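## Task

Carry the green rack holding the tubes from the counter to the desk, and carry the empty yellow rack from the desk to the counter, passing through the self-closing door. At the end both racks must stand upright, every tube must sit fully down in a hole of the green rack, and the door must be closed. A rack or tube touching the floor is a failure. Either robot or both may work. Finish with the grippers open and the robots backed away. A robot that falls or is left tilted is a failure.

## Robot and tools

Robots: r1 and r2, two identical Hello Robot Stretch 3 units. Each has a two-wheel differential base (0.33 m long, 0.34 m wide, passive omni wheel at the rear), a lift on a mast, and one telescoping arm that sticks out to the robot's RIGHT side, ending in a wrist (yaw, pitch, roll) and a two-finger gripper. The base cannot slide sideways; to move the gripper forward you drive the base. Turning in place pivots about the point midway between the drive wheels, 0.05 m behind the front edge; with arm retracted and wrist folded the swept radius is 0.28 m, larger if the wrist is unfolded.

Frames: base frame has its origin on the floor between the drive wheels, x forward, y left, z up. hand_pose is reported in the base frame, located where the closed fingertips meet; with all wrist joints at zero its x axis points up, y back toward the mast, z to the robot's rear. Odometry frame is the base frame at scene start; heading is positive to the left, range -3.142 to 3.142. Each robot reports in its own frames, so relative robot positions come only from images, lidar_m, wrist_depth_mm and head_depth_mm.

execute_actions(actions, cameras): actions is a list with exactly one action object, or empty to just read state. The action is keyed by robot name, "r1" and/or "r2", each with its own sub-object. Inside: "base" holds a single command, either translate_m (metres, relative to where the base last reported itself, positive forward, -1 to 1) or rotate_rad (radians, relative, positive = counter-clockwise seen from above, -3.2 to 3.2). "joints" holds absolute targets by name: lift_m 0 to 1.1 (arm height); arm_m 0 to 0.52 (extension); wrist_yaw_rad -1.345 to 4.42 (0 along the arm, positive toward the robot's front, 3.0 folded over the base); wrist_pitch_rad -1.57 to 0.451 (0 level, negative tips down); wrist_roll_rad -2.911 to 2.911 (0 fingers side by side, level); gripper_m -0.089 to 0.179 (larger is wider; the actual fingertip gap is about 0.007 m less when nearly shut and 0.025 m less when wide, and zero below 0.007); head_pan_rad -3.953 to 1.73 (0 forward, positive left, -1.57 looks along the arm); head_tilt_rad -1.53 to 0.419 (negative down). "contact_limits" may set {"arm_m": effort %} from 1 to 100; the arm stops with contact_stop when its effort reaches that value. All motions in one action start together. Anything omitted may still be driving toward a previous target. Unknown keys or out-of-range numbers reject the whole call. cameras: list from r1_head_camera, r1_nav_camera, r1_wrist_camera, r2_head_camera, r2_nav_camera, r2_wrist_camera, or "all"; omitted/null means all, [] means none. A single action runs at most 15 s.

wait(seconds): 0 to 10 s, commands nothing, returns state and images. zoom_image(camera, region): region [x0, y0, x1, y1] in pixels of that camera's latest full image, origin at top-left, at most 504x504. Images: head 896x504, nav 672x504 fisheye, wrist 644x364. finished_scene(scene): ends the current scene (give its number) irreversibly and reveals the next task; only call it when the goal holds stably. If a result reports a stop, later calls in the same reply are skipped.

Results: base_status and joint_status give how each commanded motion ended: done (base done only means wheels turned the amount, slipping included), off_target (resting away from target, maybe still pushing), contact_stop, time_out, torque_fault (wrist servo off for 10 s, limp). After the last three the target is dropped. Arm and lift contact-stop against firm resistance and then go slack until recommanded; a slack lift can sink under load. Base, wrist and head have no contact stop and keep pushing. on_its_own covers uncommanded parts; "held at" is the held target, not the position. motor_effort is percent of maximum, positive toward higher joint values, peak in brackets; readings carry fixed bias and noise. Positive wheel effort pushes forward. lidar_m: 12 distances in metres, 30-degree sectors starting straight ahead and going counter-clockwise (4th left, 7th behind, 10th right), at 0.17 m height, range 0.15 to 12, "-" for nothing; misses clear objects and thin legs, own body can block sectors 5, 6, 9, 10. wrist_depth_mm (45 to 1000) and head_depth_mm (280 to 4000, image sent sideways) are 7x7 median depth grids from top-left. base_tilt in degrees, forward and right positive, with a few degrees of fixed bias. turned_by_wheels and turned_by_imu give turn since last result.

Speed: base goes 0.30 m/s and 1.9 rad/s only with lift_m under 0.30, arm_m under 0.03 and wrist_yaw_rad over 2.54; otherwise 0.10 m/s and 0.63 rad/s.

Gripping: command gripper_m below the object width to grasp; to let go, command at least 0.02 above where contact happened. Readings do not prove a hold. Squeezing too hard triggers a stall guard that weakens grip; send a new value to regrip.

Avoid: folding or unfolding the wrist except with lift_m 0.32 to 0.95, wrist_pitch_rad -0.4 and roll near 0 (after folding the lift may go down to 0.25); wrist_yaw_rad below -0.4 unless pitch is -0.5 or lower. Robot-to-robot pressing fails the run; nothing reports robot contact, and once bases touch any further drive presses hard. Two robots travel slightly different distances for the same command (up to 2.5 cm per metre), risky when sharing a load. Arm pushes against rigid things with the gripper above about 0.45 m can tip the robot, more so with raised contact limits or a repeated push. Driving while holding or pushing something fixed, or snagging furniture (especially reversing), can tip it: undo in small steps, free the gripper, lower lift to about 0.2 if still leaning. Loose objects may occasionally get nudged. Do not drop racks or tubes, slam the door, or hit hard.

Each tool is called as name([rows], argument=value, ...), one row to a line, values as JSON.

## Session

execute_actions(actions=[])

Scene clock: 0.00 s.
r1.base_odometry: x=+0.000 y=+0.000 heading=+0.000 (m, m, rad; r1's odometry frame)
r1.turned_by_wheels: +0.000 (rad since the last result)
r1.turned_by_imu: +0.000 (rad since the last result)
r1.base_tilt: forward=-1.2 right=+0.5 (deg)
r1.lidar_m: 1.65 2.46 1.29 1.10 1.09 1.18 0.98 0.97 1.05 0.94 0.93 1.00
r1.head_depth_mm: 1383 1473 1456 1442 1299 1284 1280 / 1589 1689 1696 1687 1660 1652 1633 / 1881 1949 2025 2005 1971 1952 1932 / 2088 2340 2289 2257 2212 2162 2119 / 2106 2829 2813 2841 2870 2805 2409 / 2117 2707 2758 2803 2773 2752 2370 / 2150 2619 2641 2650 2694 2668 2361
r1.base_status: not commanded
r1.joint_positions: lift_m=+0.377 arm_m=-0.001 wrist_yaw_rad=+3.044 wrist_pitch_rad=-0.540 wrist_roll_rad=-0.013 gripper_m=+0.037 head_pan_rad=+0.005 head_tilt_rad=-0.004
r1.joint_status: not commanded
r1.motor_effort: left_wheel=+0 right_wheel=+0 lift_m=+22 arm_m=+0 wrist_yaw_rad=+0 wrist_pitch_rad=+5 wrist_roll_rad=+0 gripper_m=-1 head_pan_rad=-1 head_tilt_rad=+2 (%)
r1.hand_pose: x=-0.0010 y=+0.0627 z=+0.3635 quat_wxyz=(+0.221, +0.685, +0.157, +0.676) (m; r1's base frame)
r1.wrist_depth_mm: 816 - - - - - - / 883 948 - - - - - / 860 856 856 871 872 888 854 / 720 715 730 707 724 716 719 / 606 603 - 626 625 619 607 / 531 546 - 560 528 535 536 / 465 - - - 475 471 478
r2.base_odometry: x=+0.000 y=+0.000 heading=+0.000 (m, m, rad; r2's odometry frame)
r2.turned_by_wheels: +0.000 (rad since the last result)
r2.turned_by_imu: +0.000 (rad since the last result)
r2.base_tilt: forward=-1.7 right=-0.2 (deg)
r2.lidar_m: 0.95 0.97 1.30 2.03 2.09 1.74 1.67 1.70 1.15 1.10 1.13 0.99
r2.head_depth_mm: 931 925 924 922 919 914 910 / 927 923 920 916 911 910 908 / 922 918 911 913 909 903 902 / 916 913 910 905 901 905 894 / 912 906 906 902 897 895 890 / 909 904 898 898 893 892 887 / 905 899 898 891 891 883 885
r2.base_status: not commanded
r2.joint_positions: lift_m=+0.429 arm_m=+0.001 wrist_yaw_rad=+3.020 wrist_pitch_rad=-0.587 wrist_roll_rad=+0.014 gripper_m=+0.037 head_pan_rad=+0.015 head_tilt_rad=+0.014
r2.joint_status: not commanded
r2.motor_effort: left_wheel=+0 right_wheel=+0 lift_m=+22 arm_m=+0 wrist_yaw_rad=+1 wrist_pitch_rad=+5 wrist_roll_rad=+1 gripper_m=-1 head_pan_rad=+0 head_tilt_rad=+1 (%)
r2.hand_pose: x=+0.0030 y=+0.0527 z=+0.4062 quat_wxyz=(+0.247, +0.692, +0.162, +0.659) (m; r2's base frame)
r2.wrist_depth_mm: - - - - - - 924 / - - - - - - 935 / 892 899 914 902 939 955 888 / 730 743 761 773 784 790 809 / 635 650 - 672 674 684 688 / 561 572 - 593 594 597 596 / 504 - - - 525 530 535
pictures: r1_head_camera (sideways: a quarter turn clockwise sets it upright), r1_nav_camera (sideways: a quarter turn counterclockwise sets it upright), r1_wrist_camera, r2_head_camera (sideways: a quarter turn clockwise sets it upright), r2_nav_camera (sideways: a quarter turn counterclockwise sets it upright), r2_wrist_camera
Images, in order (width x height): r1_head_camera 896x504, r1_nav_camera 672x504, r1_wrist_camera 644x364, r2_head_camera 896x504, r2_nav_camera 672x504, r2_wrist_camera 644x364.

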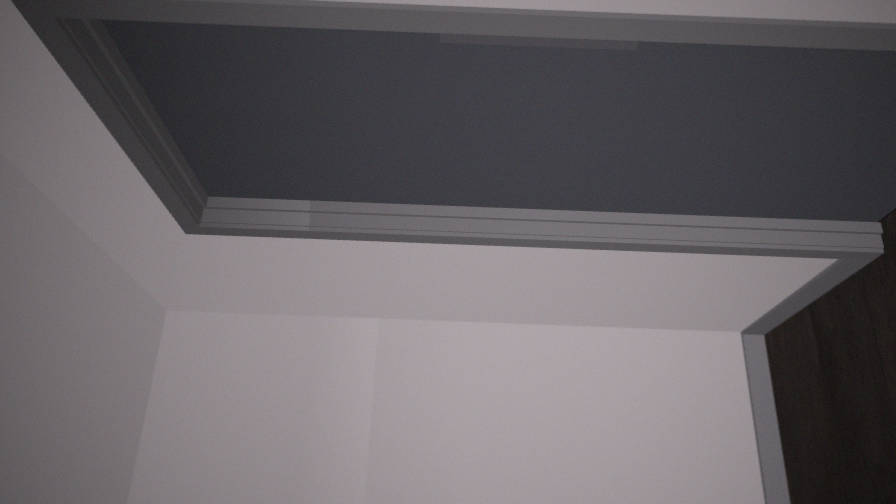

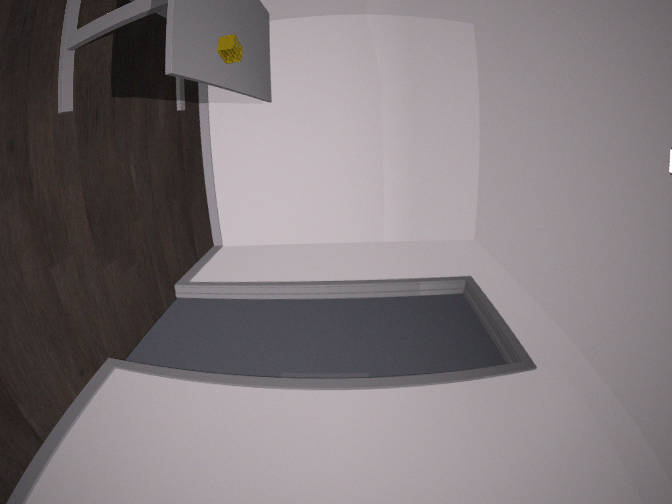

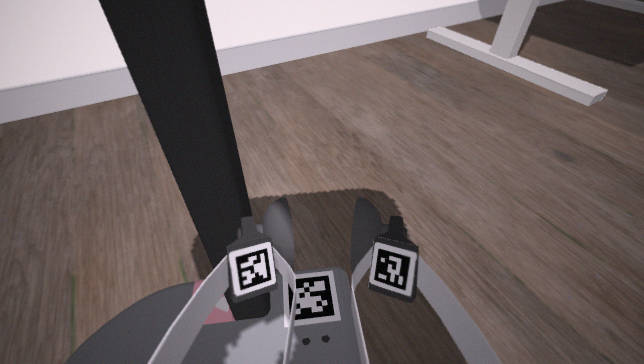

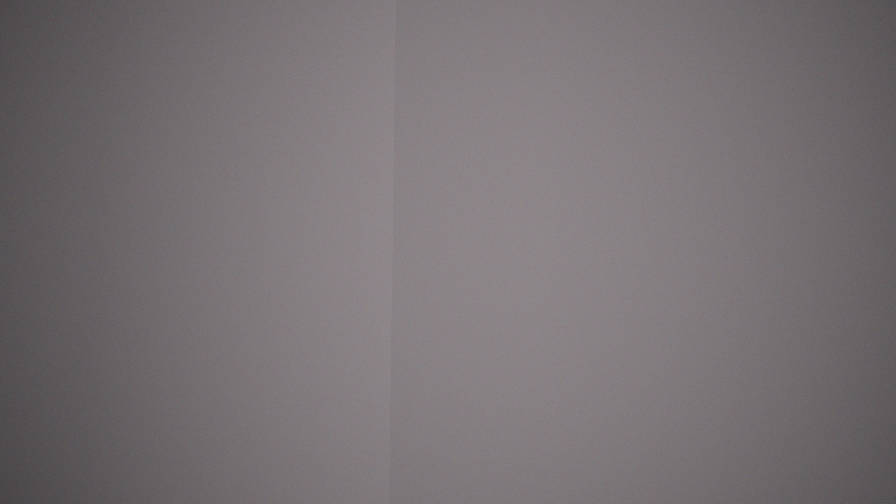

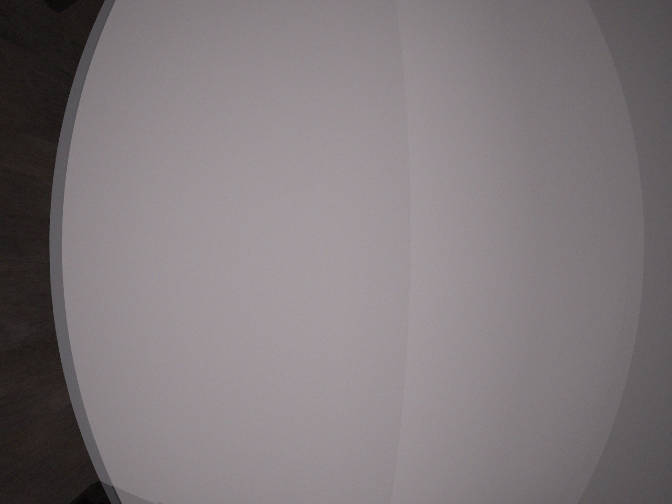

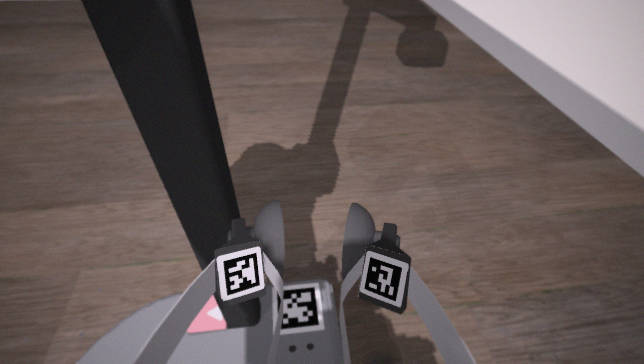

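execute_actions([
  {"r1":{"joints":{"head_pan_rad":1.2,"head_tilt_rad":-0.5}},"r2":{"joints":{"head_pan_rad":1.6,"head_tilt_rad":-0.4}}},
], cameras=["r1_head_camera","r1_nav_camera","r2_head_camera","r2_nav_camera"])

execute_actions([
  {"r1":{"joints":{"head_pan_rad":-1.5,"head_tilt_rad":-0.5}},"r2":{"joints":{"head_pan_rad":-2.2,"head_tilt_rad":-0.4}}},
], cameras=["r1_head_camera","r1_nav_camera","r2_head_camera","r2_nav_camera"])

Scene clock: 15.83 s.
r1.base_odometry: x=+0.000 y=+0.000 heading=+0.000 (m, m, rad; r1's odometry frame)
r1.turned_by_wheels: +0.000 (rad since the last result)
r1.turned_by_imu: -0.001 (rad since the last result)
r1.base_tilt: forward=-1.0 right=+0.6 (deg)
r1.lidar_m: 1.66 2.44 1.29 1.10 1.10 1.19 0.98 0.97 1.05 0.94 0.93 1.01
r1.head_depth_mm: 1804 2026 1899 1323 2095 1668 1385 / 1600 1790 1849 1417 1596 1612 1374 / 1436 1600 1694 1943 2045 1649 1364 / 1327 1438 1550 1748 1901 1643 1368 / 1211 1308 1431 1561 1739 1633 1358 / 1122 1203 1300 1418 1566 1599 1349 / 1047 1116 1205 1300 1408 1520 1348
r1.base_status: not commanded
r1.joint_positions: lift_m=+0.377 arm_m=-0.001 wrist_yaw_rad=+3.044 wrist_pitch_rad=-0.540 wrist_roll_rad=-0.013 gripper_m=+0.037 head_pan_rad=+1.193 head_tilt_rad=-0.493
r1.joint_status: all done
r1.motor_effort: left_wheel=+0(0) right_wheel=+0(0) lift_m=+22(22) arm_m=+0(0) wrist_yaw_rad=+0(0) wrist_pitch_rad=+5(6) wrist_roll_rad=+0(0) gripper_m=+0(0) head_pan_rad=+3(41) head_tilt_rad=-3(30) (%)
r1.hand_pose: x=-0.0010 y=+0.0627 z=+0.3635 quat_wxyz=(+0.221, +0.685, +0.157, +0.676) (m; r1's base frame)
r1.wrist_depth_mm: 833 - - - - - - / 877 937 - - - - - / 844 861 869 858 867 861 868 / 715 722 736 692 713 716 726 / 606 615 - 607 623 615 616 / 533 551 - 556 519 537 531 / 466 - - - 473 475 474
r2.base_odometry: x=+0.000 y=+0.000 heading=+0.000 (m, m, rad; r2's odometry frame)
r2.turned_by_wheels: +0.000 (rad since the last result)
r2.turned_by_imu: -0.001 (rad since the last result)
r2.base_tilt: forward=-1.6 right=-0.2 (deg)
r2.lidar_m: 0.95 0.97 1.30 2.03 2.09 1.75 1.66 1.71 1.14 1.10 1.13 0.99
r2.head_depth_mm: 1766 1886 2035 2202 2295 1782 1442 / 1759 1884 2022 2192 2304 1787 1437 / 1743 1882 2000 2173 2300 1780 1441 / 1757 1871 2003 2167 2288 1779 1427 / 1764 1855 1995 2134 2276 1782 1435 / 1741 1852 2001 2143 2256 1772 1422 / 1735 1856 2002 2140 2237 1752 1428
r2.base_status: not commanded
r2.joint_positions: lift_m=+0.429 arm_m=+0.001 wrist_yaw_rad=+3.020 wrist_pitch_rad=-0.587 wrist_roll_rad=+0.014 gripper_m=+0.037 head_pan_rad=+1.593 head_tilt_rad=-0.395
r2.joint_status: all done
r2.motor_effort: left_wheel=+0(0) right_wheel=+0(0) lift_m=+22(23) arm_m=+0(0) wrist_yaw_rad=+0(1) wrist_pitch_rad=+5(5) wrist_roll_rad=+1(1) gripper_m=+0(1) head_pan_rad=+4(50) head_tilt_rad=-2(26) (%)
r2.hand_pose: x=+0.0030 y=+0.0527 z=+0.4062 quat_wxyz=(+0.247, +0.692, +0.162, +0.659) (m; r2's base frame)
r2.wrist_depth_mm: - - - - - - 931 / - - - - - - 927 / 878 887 898 911 959 951 904 / 735 753 756 766 787 792 808 / 636 644 - 664 674 682 690 / 561 568 - 591 595 594 595 / 505 - - - 522 529 531
pictures: r1_head_camera (sideways: a quarter turn clockwise sets it upright), r1_nav_camera (sideways: a quarter turn counterclockwise sets it upright), r2_head_camera (sideways: a quarter turn clockwise sets it upright), r2_nav_camera (sideways: a quarter turn counterclockwise sets it upright)
Images, in order (width x height): r1_head_camera 896x504, r1_nav_camera 672x504, r2_head_camera 896x504, r2_nav_camera 672x504.

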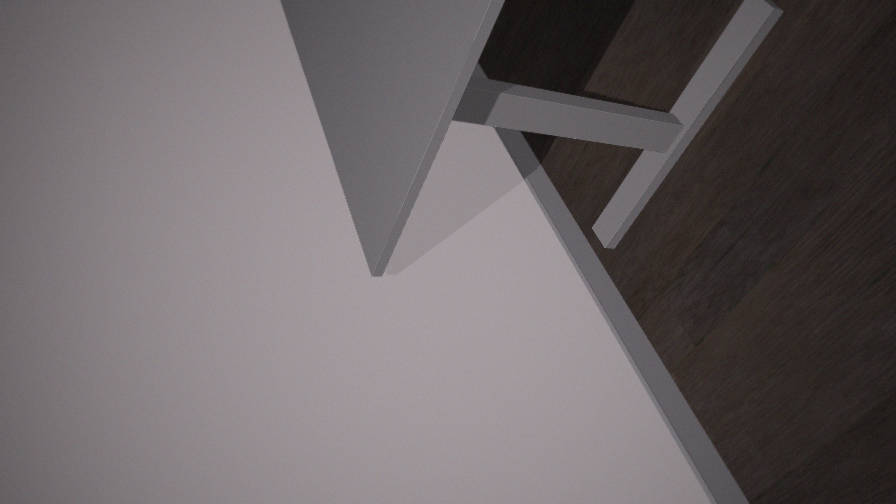

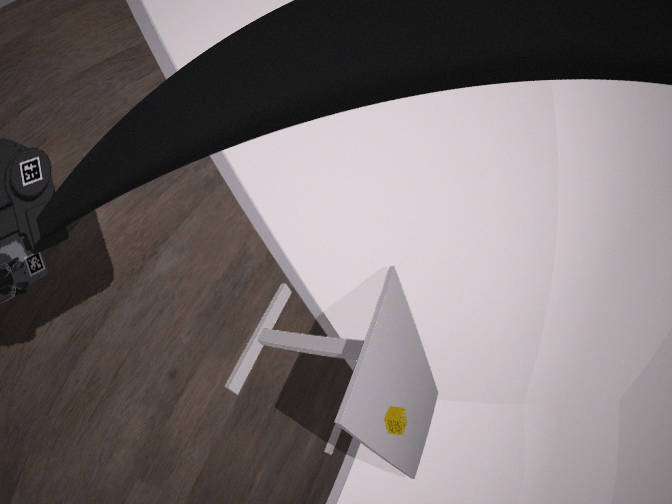

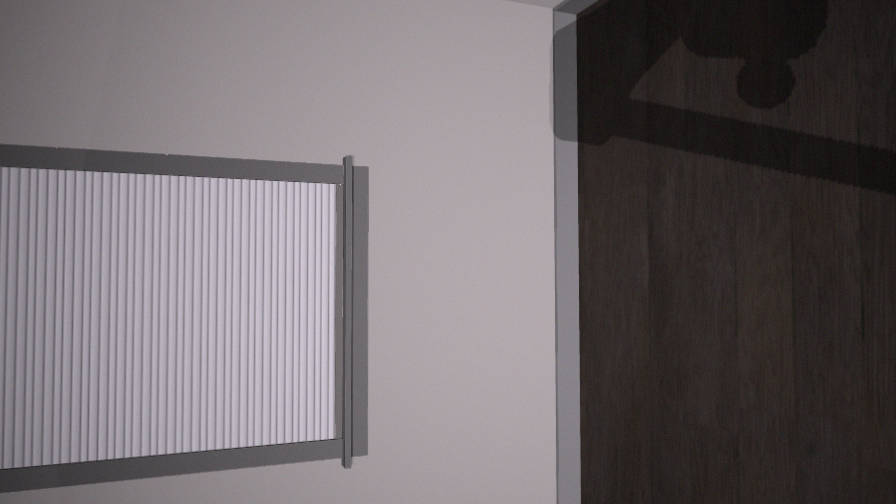

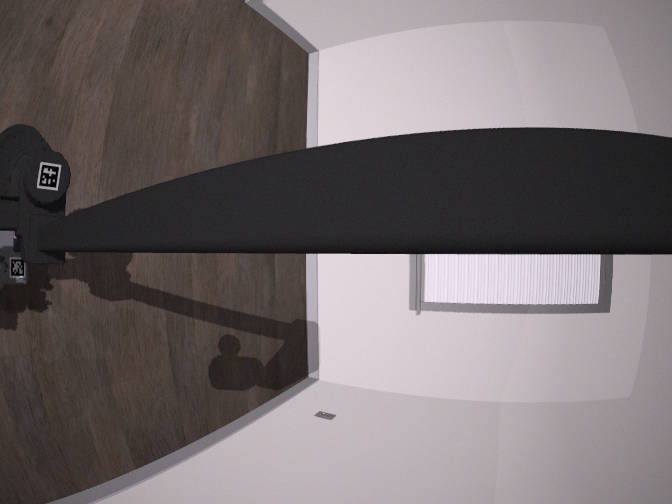

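Scene clock: 18.13 s.
r1.base_odometry: x=+0.000 y=+0.000 heading=+0.000 (m, m, rad; r1's odometry frame)
r1.turned_by_wheels: +0.000 (rad since the last result)
r1.turned_by_imu: +0.000 (rad since the last result)
r1.base_tilt: forward=-1.1 right=+0.5 (deg)
r1.lidar_m: 1.66 2.45 1.29 1.10 1.10 1.18 0.98 0.97 1.05 0.93 0.93 1.00
r1.head_depth_mm: 906 988 1091 1221 1373 1547 1386 / 873 954 1052 1173 1308 1489 1378 / 847 919 1010 1116 1251 1424 1376 / 825 894 974 1071 1199 1353 1363 / 796 863 941 1041 1143 1288 1354 / 776 838 912 997 1099 1228 1319 / 753 814 881 961 1059 1179 1278
r1.base_status: not commanded
r1.joint_positions: lift_m=+0.377 arm_m=-0.001 wrist_yaw_rad=+3.044 wrist_pitch_rad=-0.540 wrist_roll_rad=-0.013 gripper_m=+0.037 head_pan_rad=-1.493 head_tilt_rad=-0.494
r1.joint_status: all done
r1.motor_effort: left_wheel=+0(0) right_wheel=+0(0) lift_m=+22(22) arm_m=+0(0) wrist_yaw_rad=+0(0) wrist_pitch_rad=+6(6) wrist_roll_rad=+0(0) gripper_m=+0(0) head_pan_rad=-3(41) head_tilt_rad=-3(4) (%)
r1.hand_pose: x=-0.0010 y=+0.0627 z=+0.3635 quat_wxyz=(+0.221, +0.685, +0.157, +0.676) (m; r1's base frame)
r1.wrist_depth_mm: 821 - - - - - - / 888 931 - - - - - / 846 863 865 875 859 868 880 / 707 715 720 712 708 719 718 / 597 609 - 611 639 617 607 / 528 537 - 556 526 531 529 / 473 - - - 476 475 476
r2.base_odometry: x=+0.000 y=+0.000 heading=+0.000 (m, m, rad; r2's odometry frame)
r2.turned_by_wheels: +0.000 (rad since the last result)
r2.turned_by_imu: -0.001 (rad since the last result)
r2.base_tilt: forward=-1.7 right=-0.1 (deg)
r2.lidar_m: 0.95 0.98 1.30 2.04 2.09 1.75 1.66 1.71 1.15 1.10 1.13 0.99
r2.head_depth_mm: 1713 1786 1875 1967 2074 1799 1433 / 1862 1948 2082 2196 2273 1789 1440 / 2014 2152 2288 2428 2343 1773 1435 / 1914 2050 2141 1494 1612 1728 1442 / 1758 1879 1913 1365 1464 1613 1435 / 1649 1749 1801 1265 1344 1456 1423 / 1544 1623 1691 1182 1245 1323 1434
r2.base_status: not commanded
r2.joint_positions: lift_m=+0.429 arm_m=+0.001 wrist_yaw_rad=+3.020 wrist_pitch_rad=-0.587 wrist_roll_rad=+0.014 gripper_m=+0.037 head_pan_rad=-2.193 head_tilt_rad=-0.395
r2.joint_status: all done
r2.motor_effort: left_wheel=+1(0) right_wheel=+0(0) lift_m=+22(22) arm_m=+0(0) wrist_yaw_rad=+1(1) wrist_pitch_rad=+5(5) wrist_roll_rad=+1(1) gripper_m=-1(0) head_pan_rad=-3(48) head_tilt_rad=-3(0) (%)
r2.hand_pose: x=+0.0030 y=+0.0527 z=+0.4062 quat_wxyz=(+0.247, +0.692, +0.162, +0.659) (m; r2's base frame)
r2.wrist_depth_mm: - - - - - - 922 / - - - - - - 937 / 880 877 920 922 936 967 893 / 739 751 754 773 781 796 798 / 639 647 - 660 671 668 685 / 568 568 - 596 598 592 599 / 502 - - - 522 532 526
pictures: r1_head_camera (sideways: a quarter turn clockwise sets it upright), r1_nav_camera (sideways: a quarter turn counterclockwise sets it upright), r2_head_camera (sideways: a quarter turn clockwise sets it upright), r2_nav_camera (sideways: a quarter turn counterclockwise sets it upright)
Images, in order (width x height): r1_head_camera 896x504, r1_nav_camera 672x504, r2_head_camera 896x504, r2_nav_camera 672x504.

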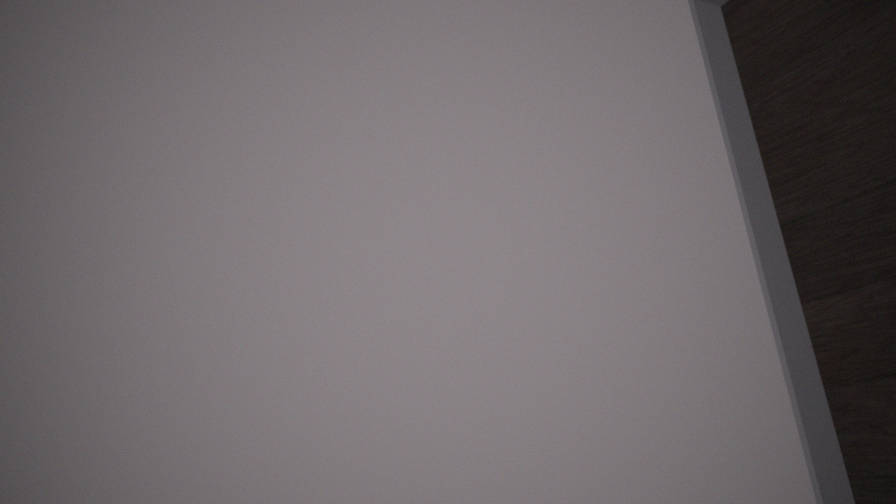

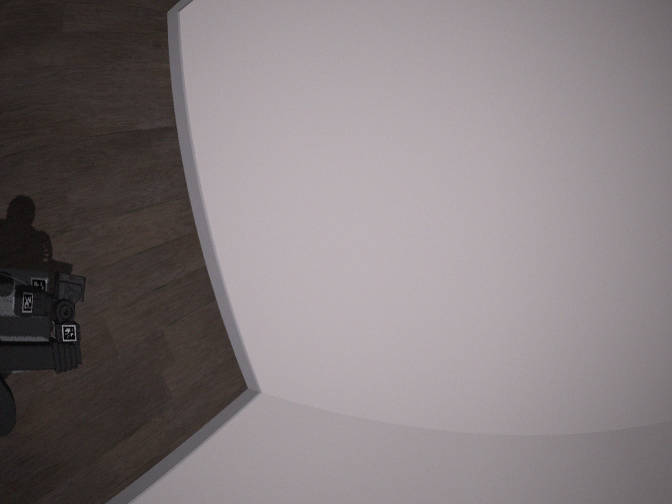

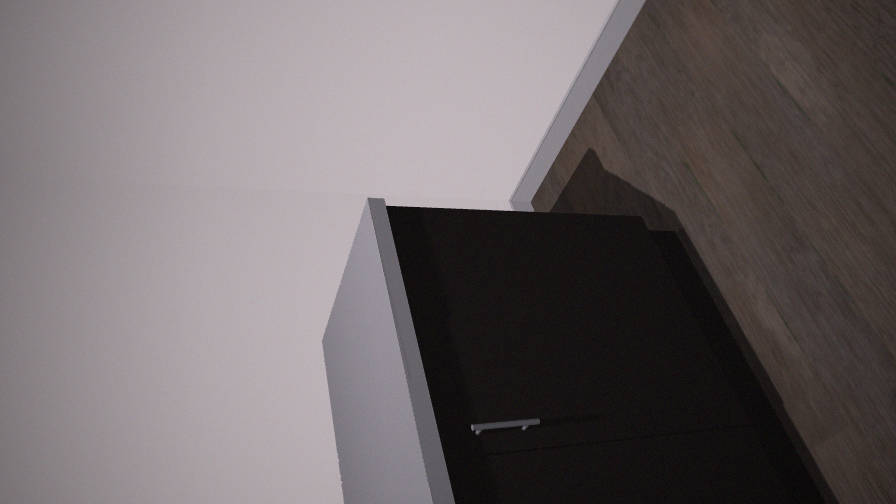

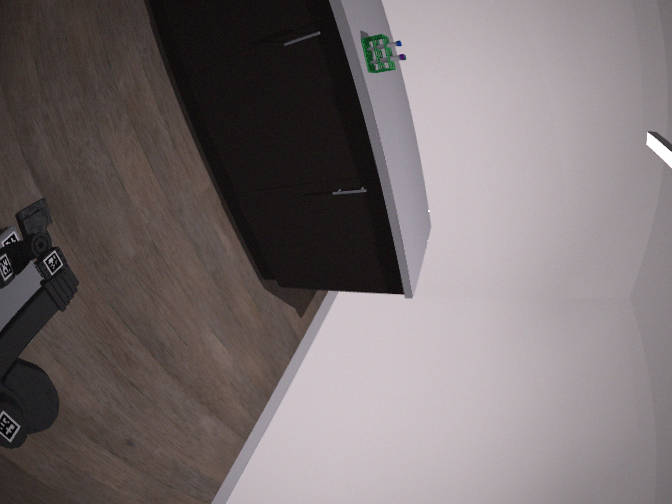

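execute_actions([
  {"r1":{"joints":{"head_pan_rad":-0.35,"head_tilt_rad":-0.4}},"r2":{"joints":{"head_pan_rad":-1.0,"head_tilt_rad":-0.3}}},
], cameras=["r1_head_camera","r1_nav_camera","r2_head_camera","r2_nav_camera"])

Scene clock: 45.77 s.
r1.base_odometry: x=+0.000 y=+0.000 heading=+0.000 (m, m, rad; r1's odometry frame)
r1.turned_by_wheels: +0.000 (rad since the last result)
r1.turned_by_imu: -0.001 (rad since the last result)
r1.base_tilt: forward=-1.2 right=+0.5 (deg)
r1.lidar_m: 1.66 2.45 1.29 1.10 1.10 1.18 0.98 0.97 1.05 0.94 0.93 1.01
r1.head_depth_mm: 894 937 983 1031 1094 1155 1225 / 970 1009 1066 1130 1198 1277 1347 / 1051 1106 1176 1248 1323 1430 1441 / 1147 1219 1301 1388 1496 1599 1453 / 1387 1474 1587 1702 1852 1708 1441 / 1544 1666 1802 1958 2090 1770 1441 / 1753 1889 2046 2206 2262 1737 1430
r1.base_status: not commanded
r1.joint_positions: lift_m=+0.377 arm_m=-0.001 wrist_yaw_rad=+3.044 wrist_pitch_rad=-0.540 wrist_roll_rad=-0.013 gripper_m=+0.037 head_pan_rad=-0.357 head_tilt_rad=-0.409
r1.joint_status: all done
r1.motor_effort: left_wheel=+0(0) right_wheel=+0(0) lift_m=+22(22) arm_m=+0(0) wrist_yaw_rad=-1(0) wrist_pitch_rad=+6(6) wrist_roll_rad=+0(0) gripper_m=-1(1) head_pan_rad=+4(38) head_tilt_rad=+4(16) (%)
r1.hand_pose: x=-0.0010 y=+0.0627 z=+0.3635 quat_wxyz=(+0.221, +0.685, +0.157, +0.676) (m; r1's base frame)
r1.wrist_depth_mm: 809 - - - - - - / 879 947 - - - - - / 859 859 884 858 863 871 868 / 702 725 726 723 714 733 720 / 599 608 - 609 636 610 627 / 530 547 - 562 519 531 535 / 475 - - - 467 477 472
r2.base_odometry: x=+0.000 y=+0.000 heading=+0.000 (m, m, rad; r2's odometry frame)
r2.turned_by_wheels: +0.000 (rad since the last result)
r2.turned_by_imu: -0.001 (rad since the last result)
r2.base_tilt: forward=-1.7 right=-0.2 (deg)
r2.lidar_m: 0.95 0.98 1.30 2.03 2.09 1.74 1.66 1.71 1.15 1.10 1.13 1.00
r2.head_depth_mm: 1486 1540 1615 1353 1123 1190 1259 / 1549 1625 1701 1348 1188 1257 1349 / 1640 1714 1795 1337 1279 1352 1452 / 1670 1779 1854 1333 1345 1449 1503 / 1457 1516 1598 1610 1668 1764 1537 / 1262 1314 1372 1446 1506 1585 1533 / 1119 1167 1209 1257 1304 1368 1413
r2.base_status: not commanded
r2.joint_positions: lift_m=+0.429 arm_m=+0.001 wrist_yaw_rad=+3.020 wrist_pitch_rad=-0.587 wrist_roll_rad=+0.014 gripper_m=+0.037 head_pan_rad=-1.007 head_tilt_rad=-0.310
r2.joint_status: all done
r2.motor_effort: left_wheel=+0(0) right_wheel=+0(0) lift_m=+22(22) arm_m=+0(0) wrist_yaw_rad=+0(1) wrist_pitch_rad=+5(5) wrist_roll_rad=+1(0) gripper_m=-1(0) head_pan_rad=+5(50) head_tilt_rad=+4(13) (%)
r2.hand_pose: x=+0.0030 y=+0.0527 z=+0.4062 quat_wxyz=(+0.247, +0.692, +0.162, +0.659) (m; r2's base frame)
r2.wrist_depth_mm: - - - - - - 917 / - - - - - - 914 / 874 897 909 941 941 965 899 / 737 743 773 771 799 808 807 / 638 652 - 660 669 682 691 / 561 577 - 606 598 593 602 / 501 - - - 524 523 535
pictures: r1_head_camera (sideways: a quarter turn clockwise sets it upright), r1_nav_camera (sideways: a quarter turn counterclockwise sets it upright), r2_head_camera (sideways: a quarter turn clockwise sets it upright), r2_nav_camera (sideways: a quarter turn counterclockwise sets it upright)
Images, in order (width x height): r1_head_camera 896x504, r1_nav_camera 672x504, r2_head_camera 896x504, r2_nav_camera 672x504.

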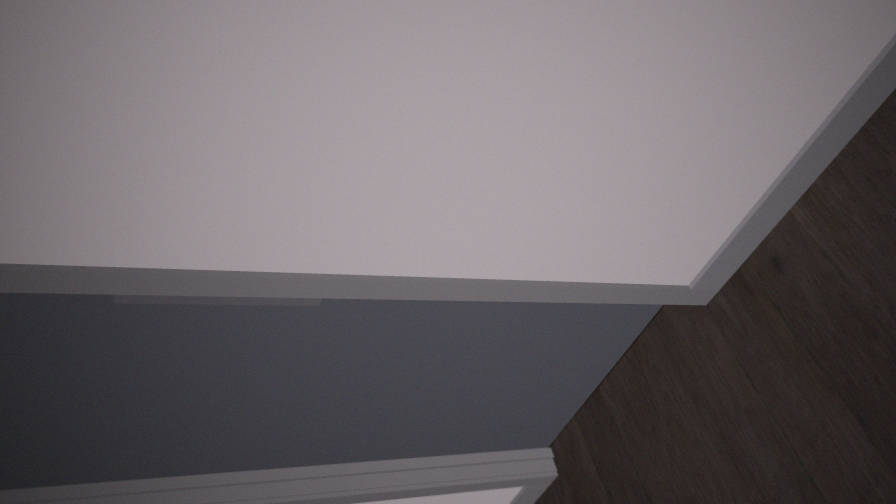

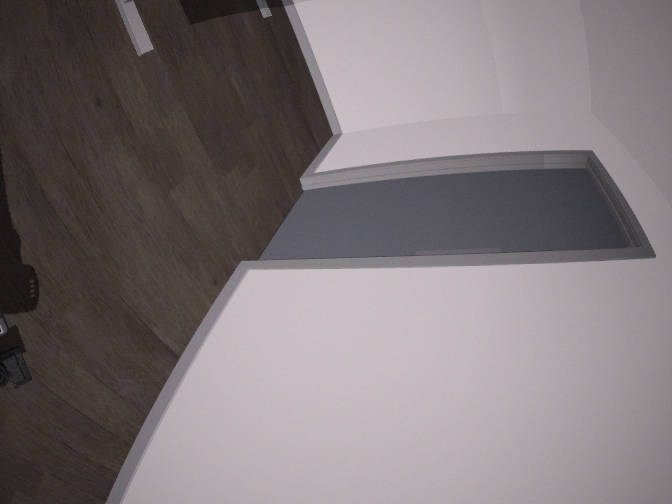

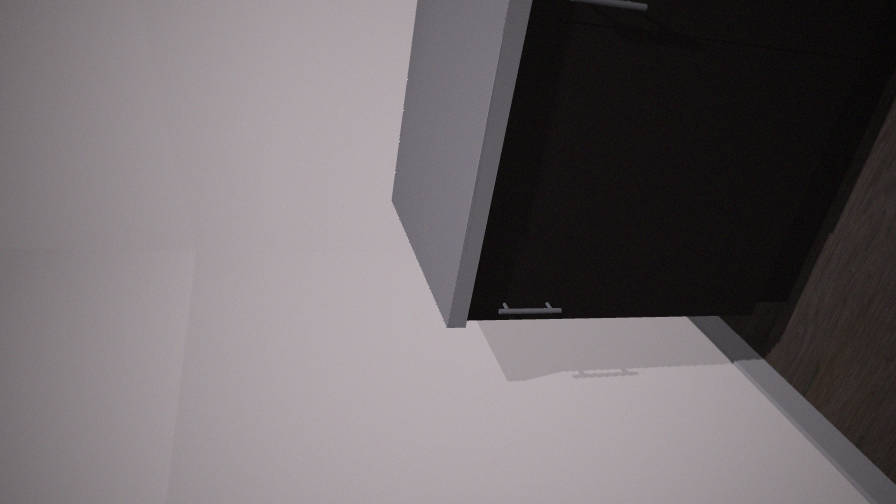

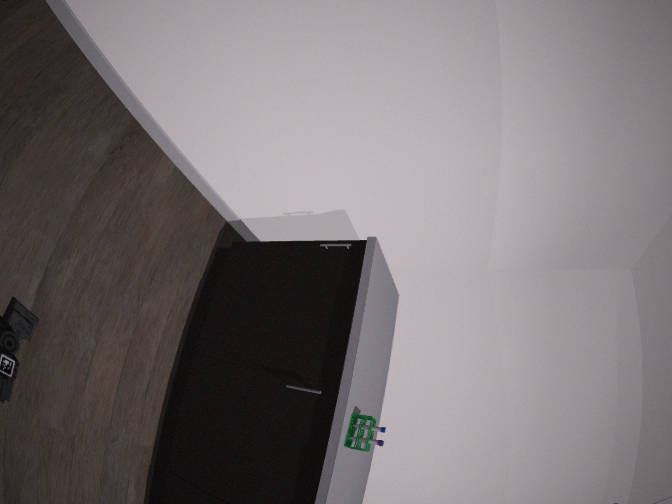

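execute_actions([
  {"r1":{"base":{"rotate_rad":0.47},"joints":{"head_pan_rad":-1.2,"head_tilt_rad":-0.4}},"r2":{"joints":{"head_pan_rad":-3.3,"head_tilt_rad":-0.3}}},
], cameras=["r1_nav_camera","r2_head_camera","r2_nav_camera"])

Scene clock: 56.97 s.
r1.base_odometry: x=+0.000 y=+0.000 heading=+0.470 (m, m, rad; r1's odometry frame)
r1.turned_by_wheels: +0.470 (rad since the last result)
r1.turned_by_imu: +0.469 (rad since the last result)
r1.base_tilt: forward=-1.1 right=+0.6 (deg)
r1.lidar_m: 2.45 1.29 1.11 1.09 1.16 0.99 0.97 1.03 0.94 0.93 0.99 1.55
r1.head_depth_mm: 770 816 868 921 988 1060 1141 / 803 846 902 966 1027 1113 1208 / 835 886 945 1008 1089 1176 1281 / 871 927 989 1066 1155 1254 1350 / 908 970 1044 1127 1221 1324 1407 / 950 1022 1102 1189 1301 1430 1438 / 995 1074 1157 1261 1386 1536 1432
r1.base_status: done
r1.joint_positions: lift_m=+0.377 arm_m=-0.001 wrist_yaw_rad=+3.044 wrist_pitch_rad=-0.540 wrist_roll_rad=-0.013 gripper_m=+0.037 head_pan_rad=-1.193 head_tilt_rad=-0.409
r1.joint_status: all done
r1.motor_effort: left_wheel=-2(8) right_wheel=+3(9) lift_m=+22(22) arm_m=+0(0) wrist_yaw_rad=+0(0) wrist_pitch_rad=+6(6) wrist_roll_rad=+0(0) gripper_m=+0(1) head_pan_rad=-3(40) head_tilt_rad=+4(6) (%)
r1.hand_pose: x=-0.0010 y=+0.0627 z=+0.3635 quat_wxyz=(+0.221, +0.685, +0.157, +0.676) (m; r1's base frame)
r1.wrist_depth_mm: - - - - - - - / - - - - - - - / 860 872 862 866 874 875 890 / 717 713 730 722 712 716 724 / 599 611 - 601 625 619 614 / 529 543 - 552 524 533 541 / 468 - - - 471 474 474
r2.base_odometry: x=+0.000 y=+0.000 heading=+0.000 (m, m, rad; r2's odometry frame)
r2.turned_by_wheels: +0.000 (rad since the last result)
r2.turned_by_imu: -0.001 (rad since the last result)
r2.base_tilt: forward=-1.6 right=-0.1 (deg)
r2.lidar_m: 0.95 0.97 1.31 2.03 2.09 1.75 1.66 1.71 1.15 1.10 1.13 0.99
r2.head_depth_mm: 1579 1683 1780 1893 2037 1992 1551 / 1544 1625 1726 1855 1973 1982 1559 / 1525 1611 1709 1792 1927 1982 1555 / 1481 1551 1642 1741 1867 1919 1549 / 1455 1529 1614 1714 1817 1902 1550 / 1433 1503 1584 1674 1784 1851 1544 / 1404 1476 1561 1632 1739 1804 1523
r2.base_status: not commanded
r2.joint_positions: lift_m=+0.429 arm_m=+0.001 wrist_yaw_rad=+3.020 wrist_pitch_rad=-0.587 wrist_roll_rad=+0.014 gripper_m=+0.037 head_pan_rad=-3.293 head_tilt_rad=-0.310
r2.joint_status: all done
r2.motor_effort: left_wheel=+0(0) right_wheel=+0(0) lift_m=+22(22) arm_m=-1(0) wrist_yaw_rad=+0(0) wrist_pitch_rad=+5(5) wrist_roll_rad=+1(0) gripper_m=+0(1) head_pan_rad=-3(50) head_tilt_rad=+5(7) (%)
r2.hand_pose: x=+0.0030 y=+0.0527 z=+0.4062 quat_wxyz=(+0.247, +0.692, +0.162, +0.659) (m; r2's base frame)
r2.wrist_depth_mm: - - - - - - 922 / - - - - - - 925 / 871 886 907 924 947 947 894 / 738 751 769 776 778 802 818 / 643 649 - 653 676 681 678 / 562 567 - 592 597 597 602 / 502 - - - 520 526 526
pictures: r1_nav_camera (sideways: a quarter turn counterclockwise sets it upright), r2_head_camera (sideways: a quarter turn clockwise sets it upright), r2_nav_camera (sideways: a quarter turn counterclockwise sets it upright)
Images, in order (width x height): r1_nav_camera 672x504, r2_head_camera 896x504, r2_nav_camera 672x504.

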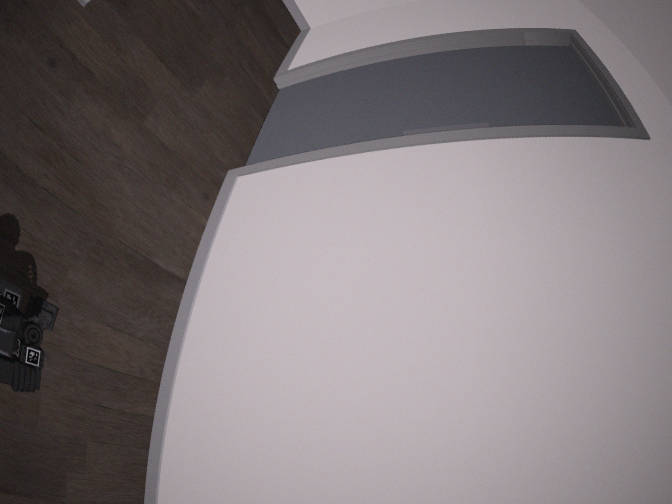

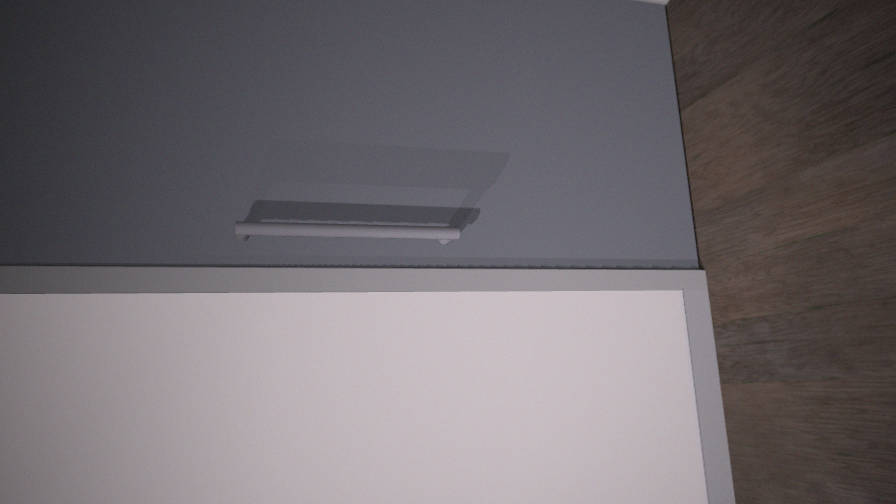

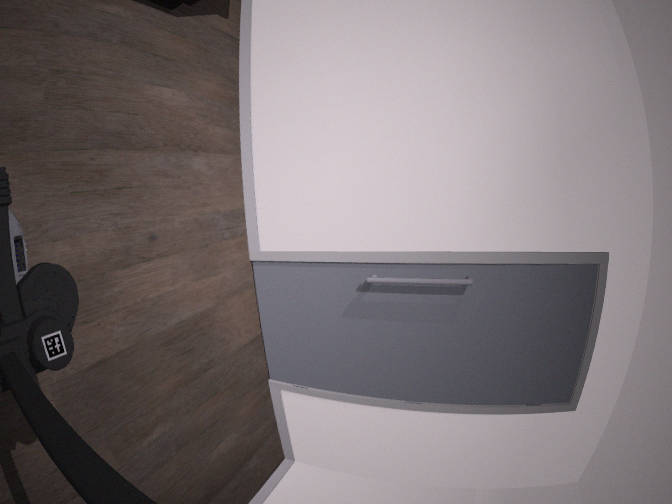

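execute_actions([
  {"r1":{"base":{"translate_m":0.6},"joints":{"head_pan_rad":0.6,"head_tilt_rad":-0.5}},"r2":{"base":{"rotate_rad":-1.6},"joints":{"head_pan_rad":0,"head_tilt_rad":-0.4}}},
], cameras=["r1_head_camera","r1_nav_camera","r2_head_camera","r2_nav_camera"])

Scene clock: 93.73 s.
r1.base_odometry: x=+0.535 y=+0.272 heading=+0.470 (m, m, rad; r1's odometry frame)
r1.turned_by_wheels: +0.000 (rad since the last result)
r1.turned_by_imu: -0.004 (rad since the last result)
r1.base_tilt: forward=-1.2 right=+0.5 (deg)
r1.lidar_m: 1.87 0.79 0.81 1.05 1.11 1.60 1.56 1.29 0.99 0.97 1.03 1.62
r1.head_depth_mm: 1980 2117 1921 1245 1880 1673 1385 / 1927 2158 1877 1182 925 1611 1376 / 1667 1819 1843 1223 913 752 1374 / 1478 1609 1706 1212 907 731 1361 / 1332 1433 1532 1195 904 789 1330 / 1206 1289 1389 1190 897 1078 1253 / 1097 1166 1249 1182 925 1528 1343
r1.base_status: done
r1.joint_positions: lift_m=+0.377 arm_m=-0.001 wrist_yaw_rad=+3.044 wrist_pitch_rad=-0.540 wrist_roll_rad=-0.013 gripper_m=+0.037 head_pan_rad=+0.593 head_tilt_rad=-0.494
r1.joint_status: all done
r1.motor_effort: left_wheel=-3(4) right_wheel=+2(9) lift_m=+22(22) arm_m=+0(0) wrist_yaw_rad=+0(1) wrist_pitch_rad=+6(6) wrist_roll_rad=+0(0) gripper_m=-1(0) head_pan_rad=+4(39) head_tilt_rad=-3(12) (%)
r1.hand_pose: x=-0.0010 y=+0.0627 z=+0.3635 quat_wxyz=(+0.221, +0.685, +0.157, +0.676) (m; r1's base frame)
r1.wrist_depth_mm: 975 - - - - - 669 / - - - - - - - / 864 845 883 872 881 789 880 / 716 714 732 719 711 710 685 / 607 615 - 607 637 621 590 / 531 543 - 555 517 529 538 / 470 - - - 473 472 476
r2.base_odometry: x=+0.000 y=+0.000 heading=-1.600 (m, m, rad; r2's odometry frame)
r2.turned_by_wheels: -1.600 (rad since the last result)
r2.turned_by_imu: -1.594 (rad since the last result)
r2.base_tilt: forward=-1.7 right=-0.1 (deg)
r2.lidar_m: 1.10 1.13 1.00 0.95 0.97 1.28 2.03 2.08 1.76 1.66 1.70 1.15
r2.head_depth_mm: 1496 1608 1712 1198 1269 1394 1443 / 1488 1591 1673 1176 1261 1386 1434 / 1485 1601 1666 1177 1250 1374 1442 / 1459 1565 1642 1168 1241 1352 1442 / 1457 1555 1628 1159 1221 1343 1434 / 1436 1538 1612 1146 1210 1320 1424 / 1428 1533 1606 1136 1196 1306 1421
r2.base_status: done
r2.joint_positions: lift_m=+0.429 arm_m=+0.001 wrist_yaw_rad=+3.020 wrist_pitch_rad=-0.587 wrist_roll_rad=+0.014 gripper_m=+0.037 head_pan_rad=-0.007 head_tilt_rad=-0.395
r2.joint_status: all done
r2.motor_effort: left_wheel=+3(8) right_wheel=-3(7) lift_m=+22(22) arm_m=+0(0) wrist_yaw_rad=+0(0) wrist_pitch_rad=+5(5) wrist_roll_rad=+0(0) gripper_m=+0(0) head_pan_rad=+5(49) head_tilt_rad=-2(12) (%)
r2.hand_pose: x=+0.0030 y=+0.0527 z=+0.4062 quat_wxyz=(+0.247, +0.692, +0.162, +0.659) (m; r2's base frame)
r2.wrist_depth_mm: 822 - 907 946 - - - / 901 945 - - - - - / 860 900 896 915 935 955 974 / 739 747 764 780 784 798 810 / 641 639 - 664 679 674 685 / 563 565 - 597 593 600 599 / 497 - - - 520 530 534
pictures: r1_head_camera (sideways: a quarter turn clockwise sets it upright), r1_nav_camera (sideways: a quarter turn counterclockwise sets it upright), r2_head_camera (sideways: a quarter turn clockwise sets it upright), r2_nav_camera (sideways: a quarter turn counterclockwise sets it upright)
Images, in order (width x height): r1_head_camera 896x504, r1_nav_camera 672x504, r2_head_camera 896x504, r2_nav_camera 672x504.

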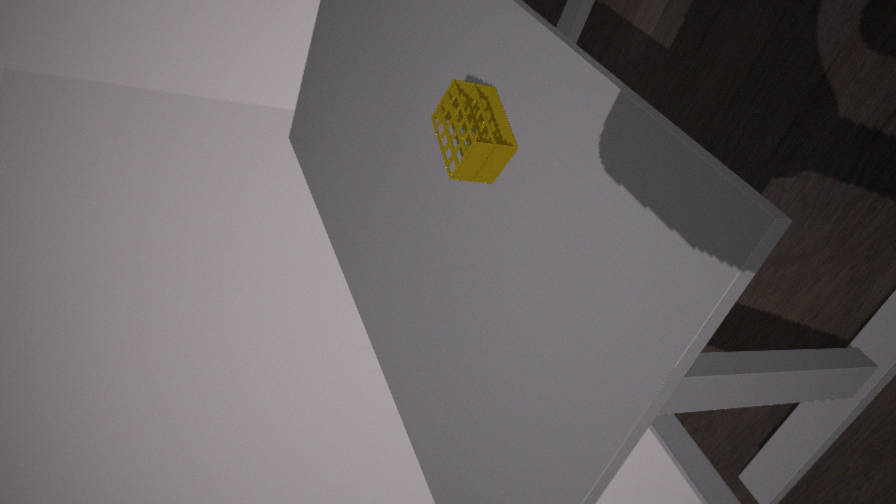

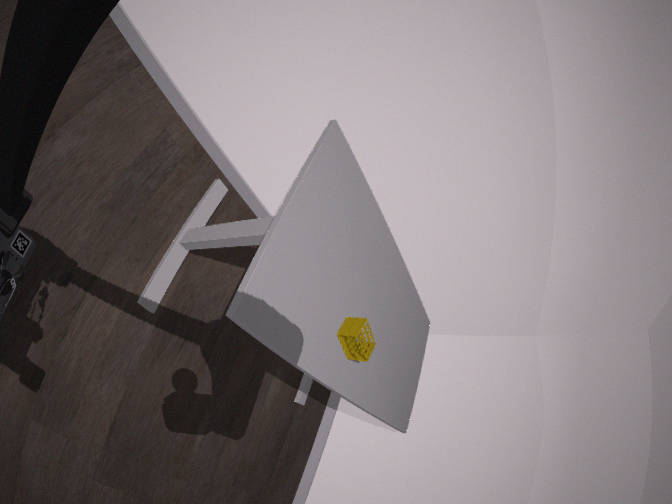

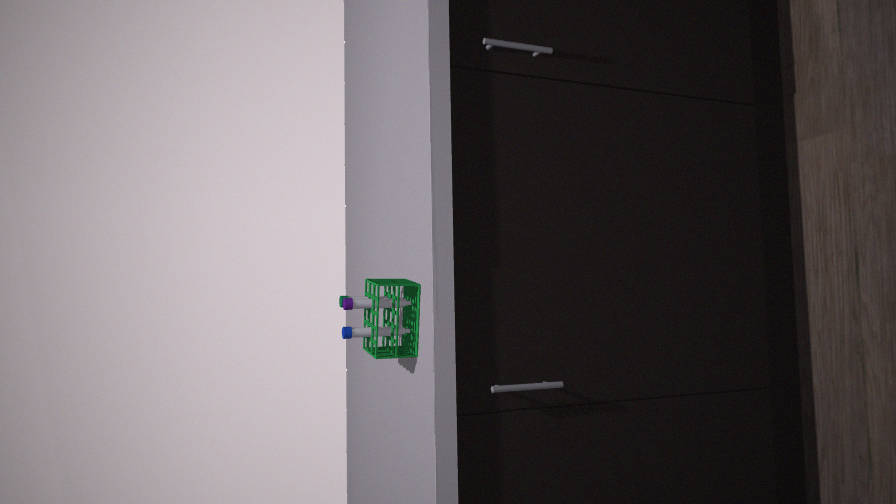

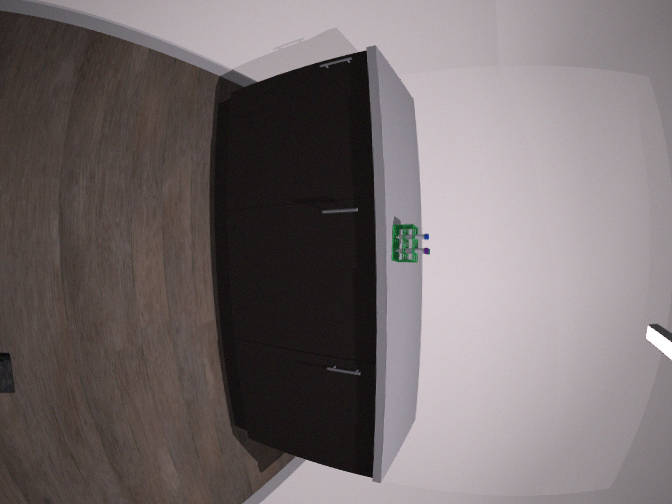

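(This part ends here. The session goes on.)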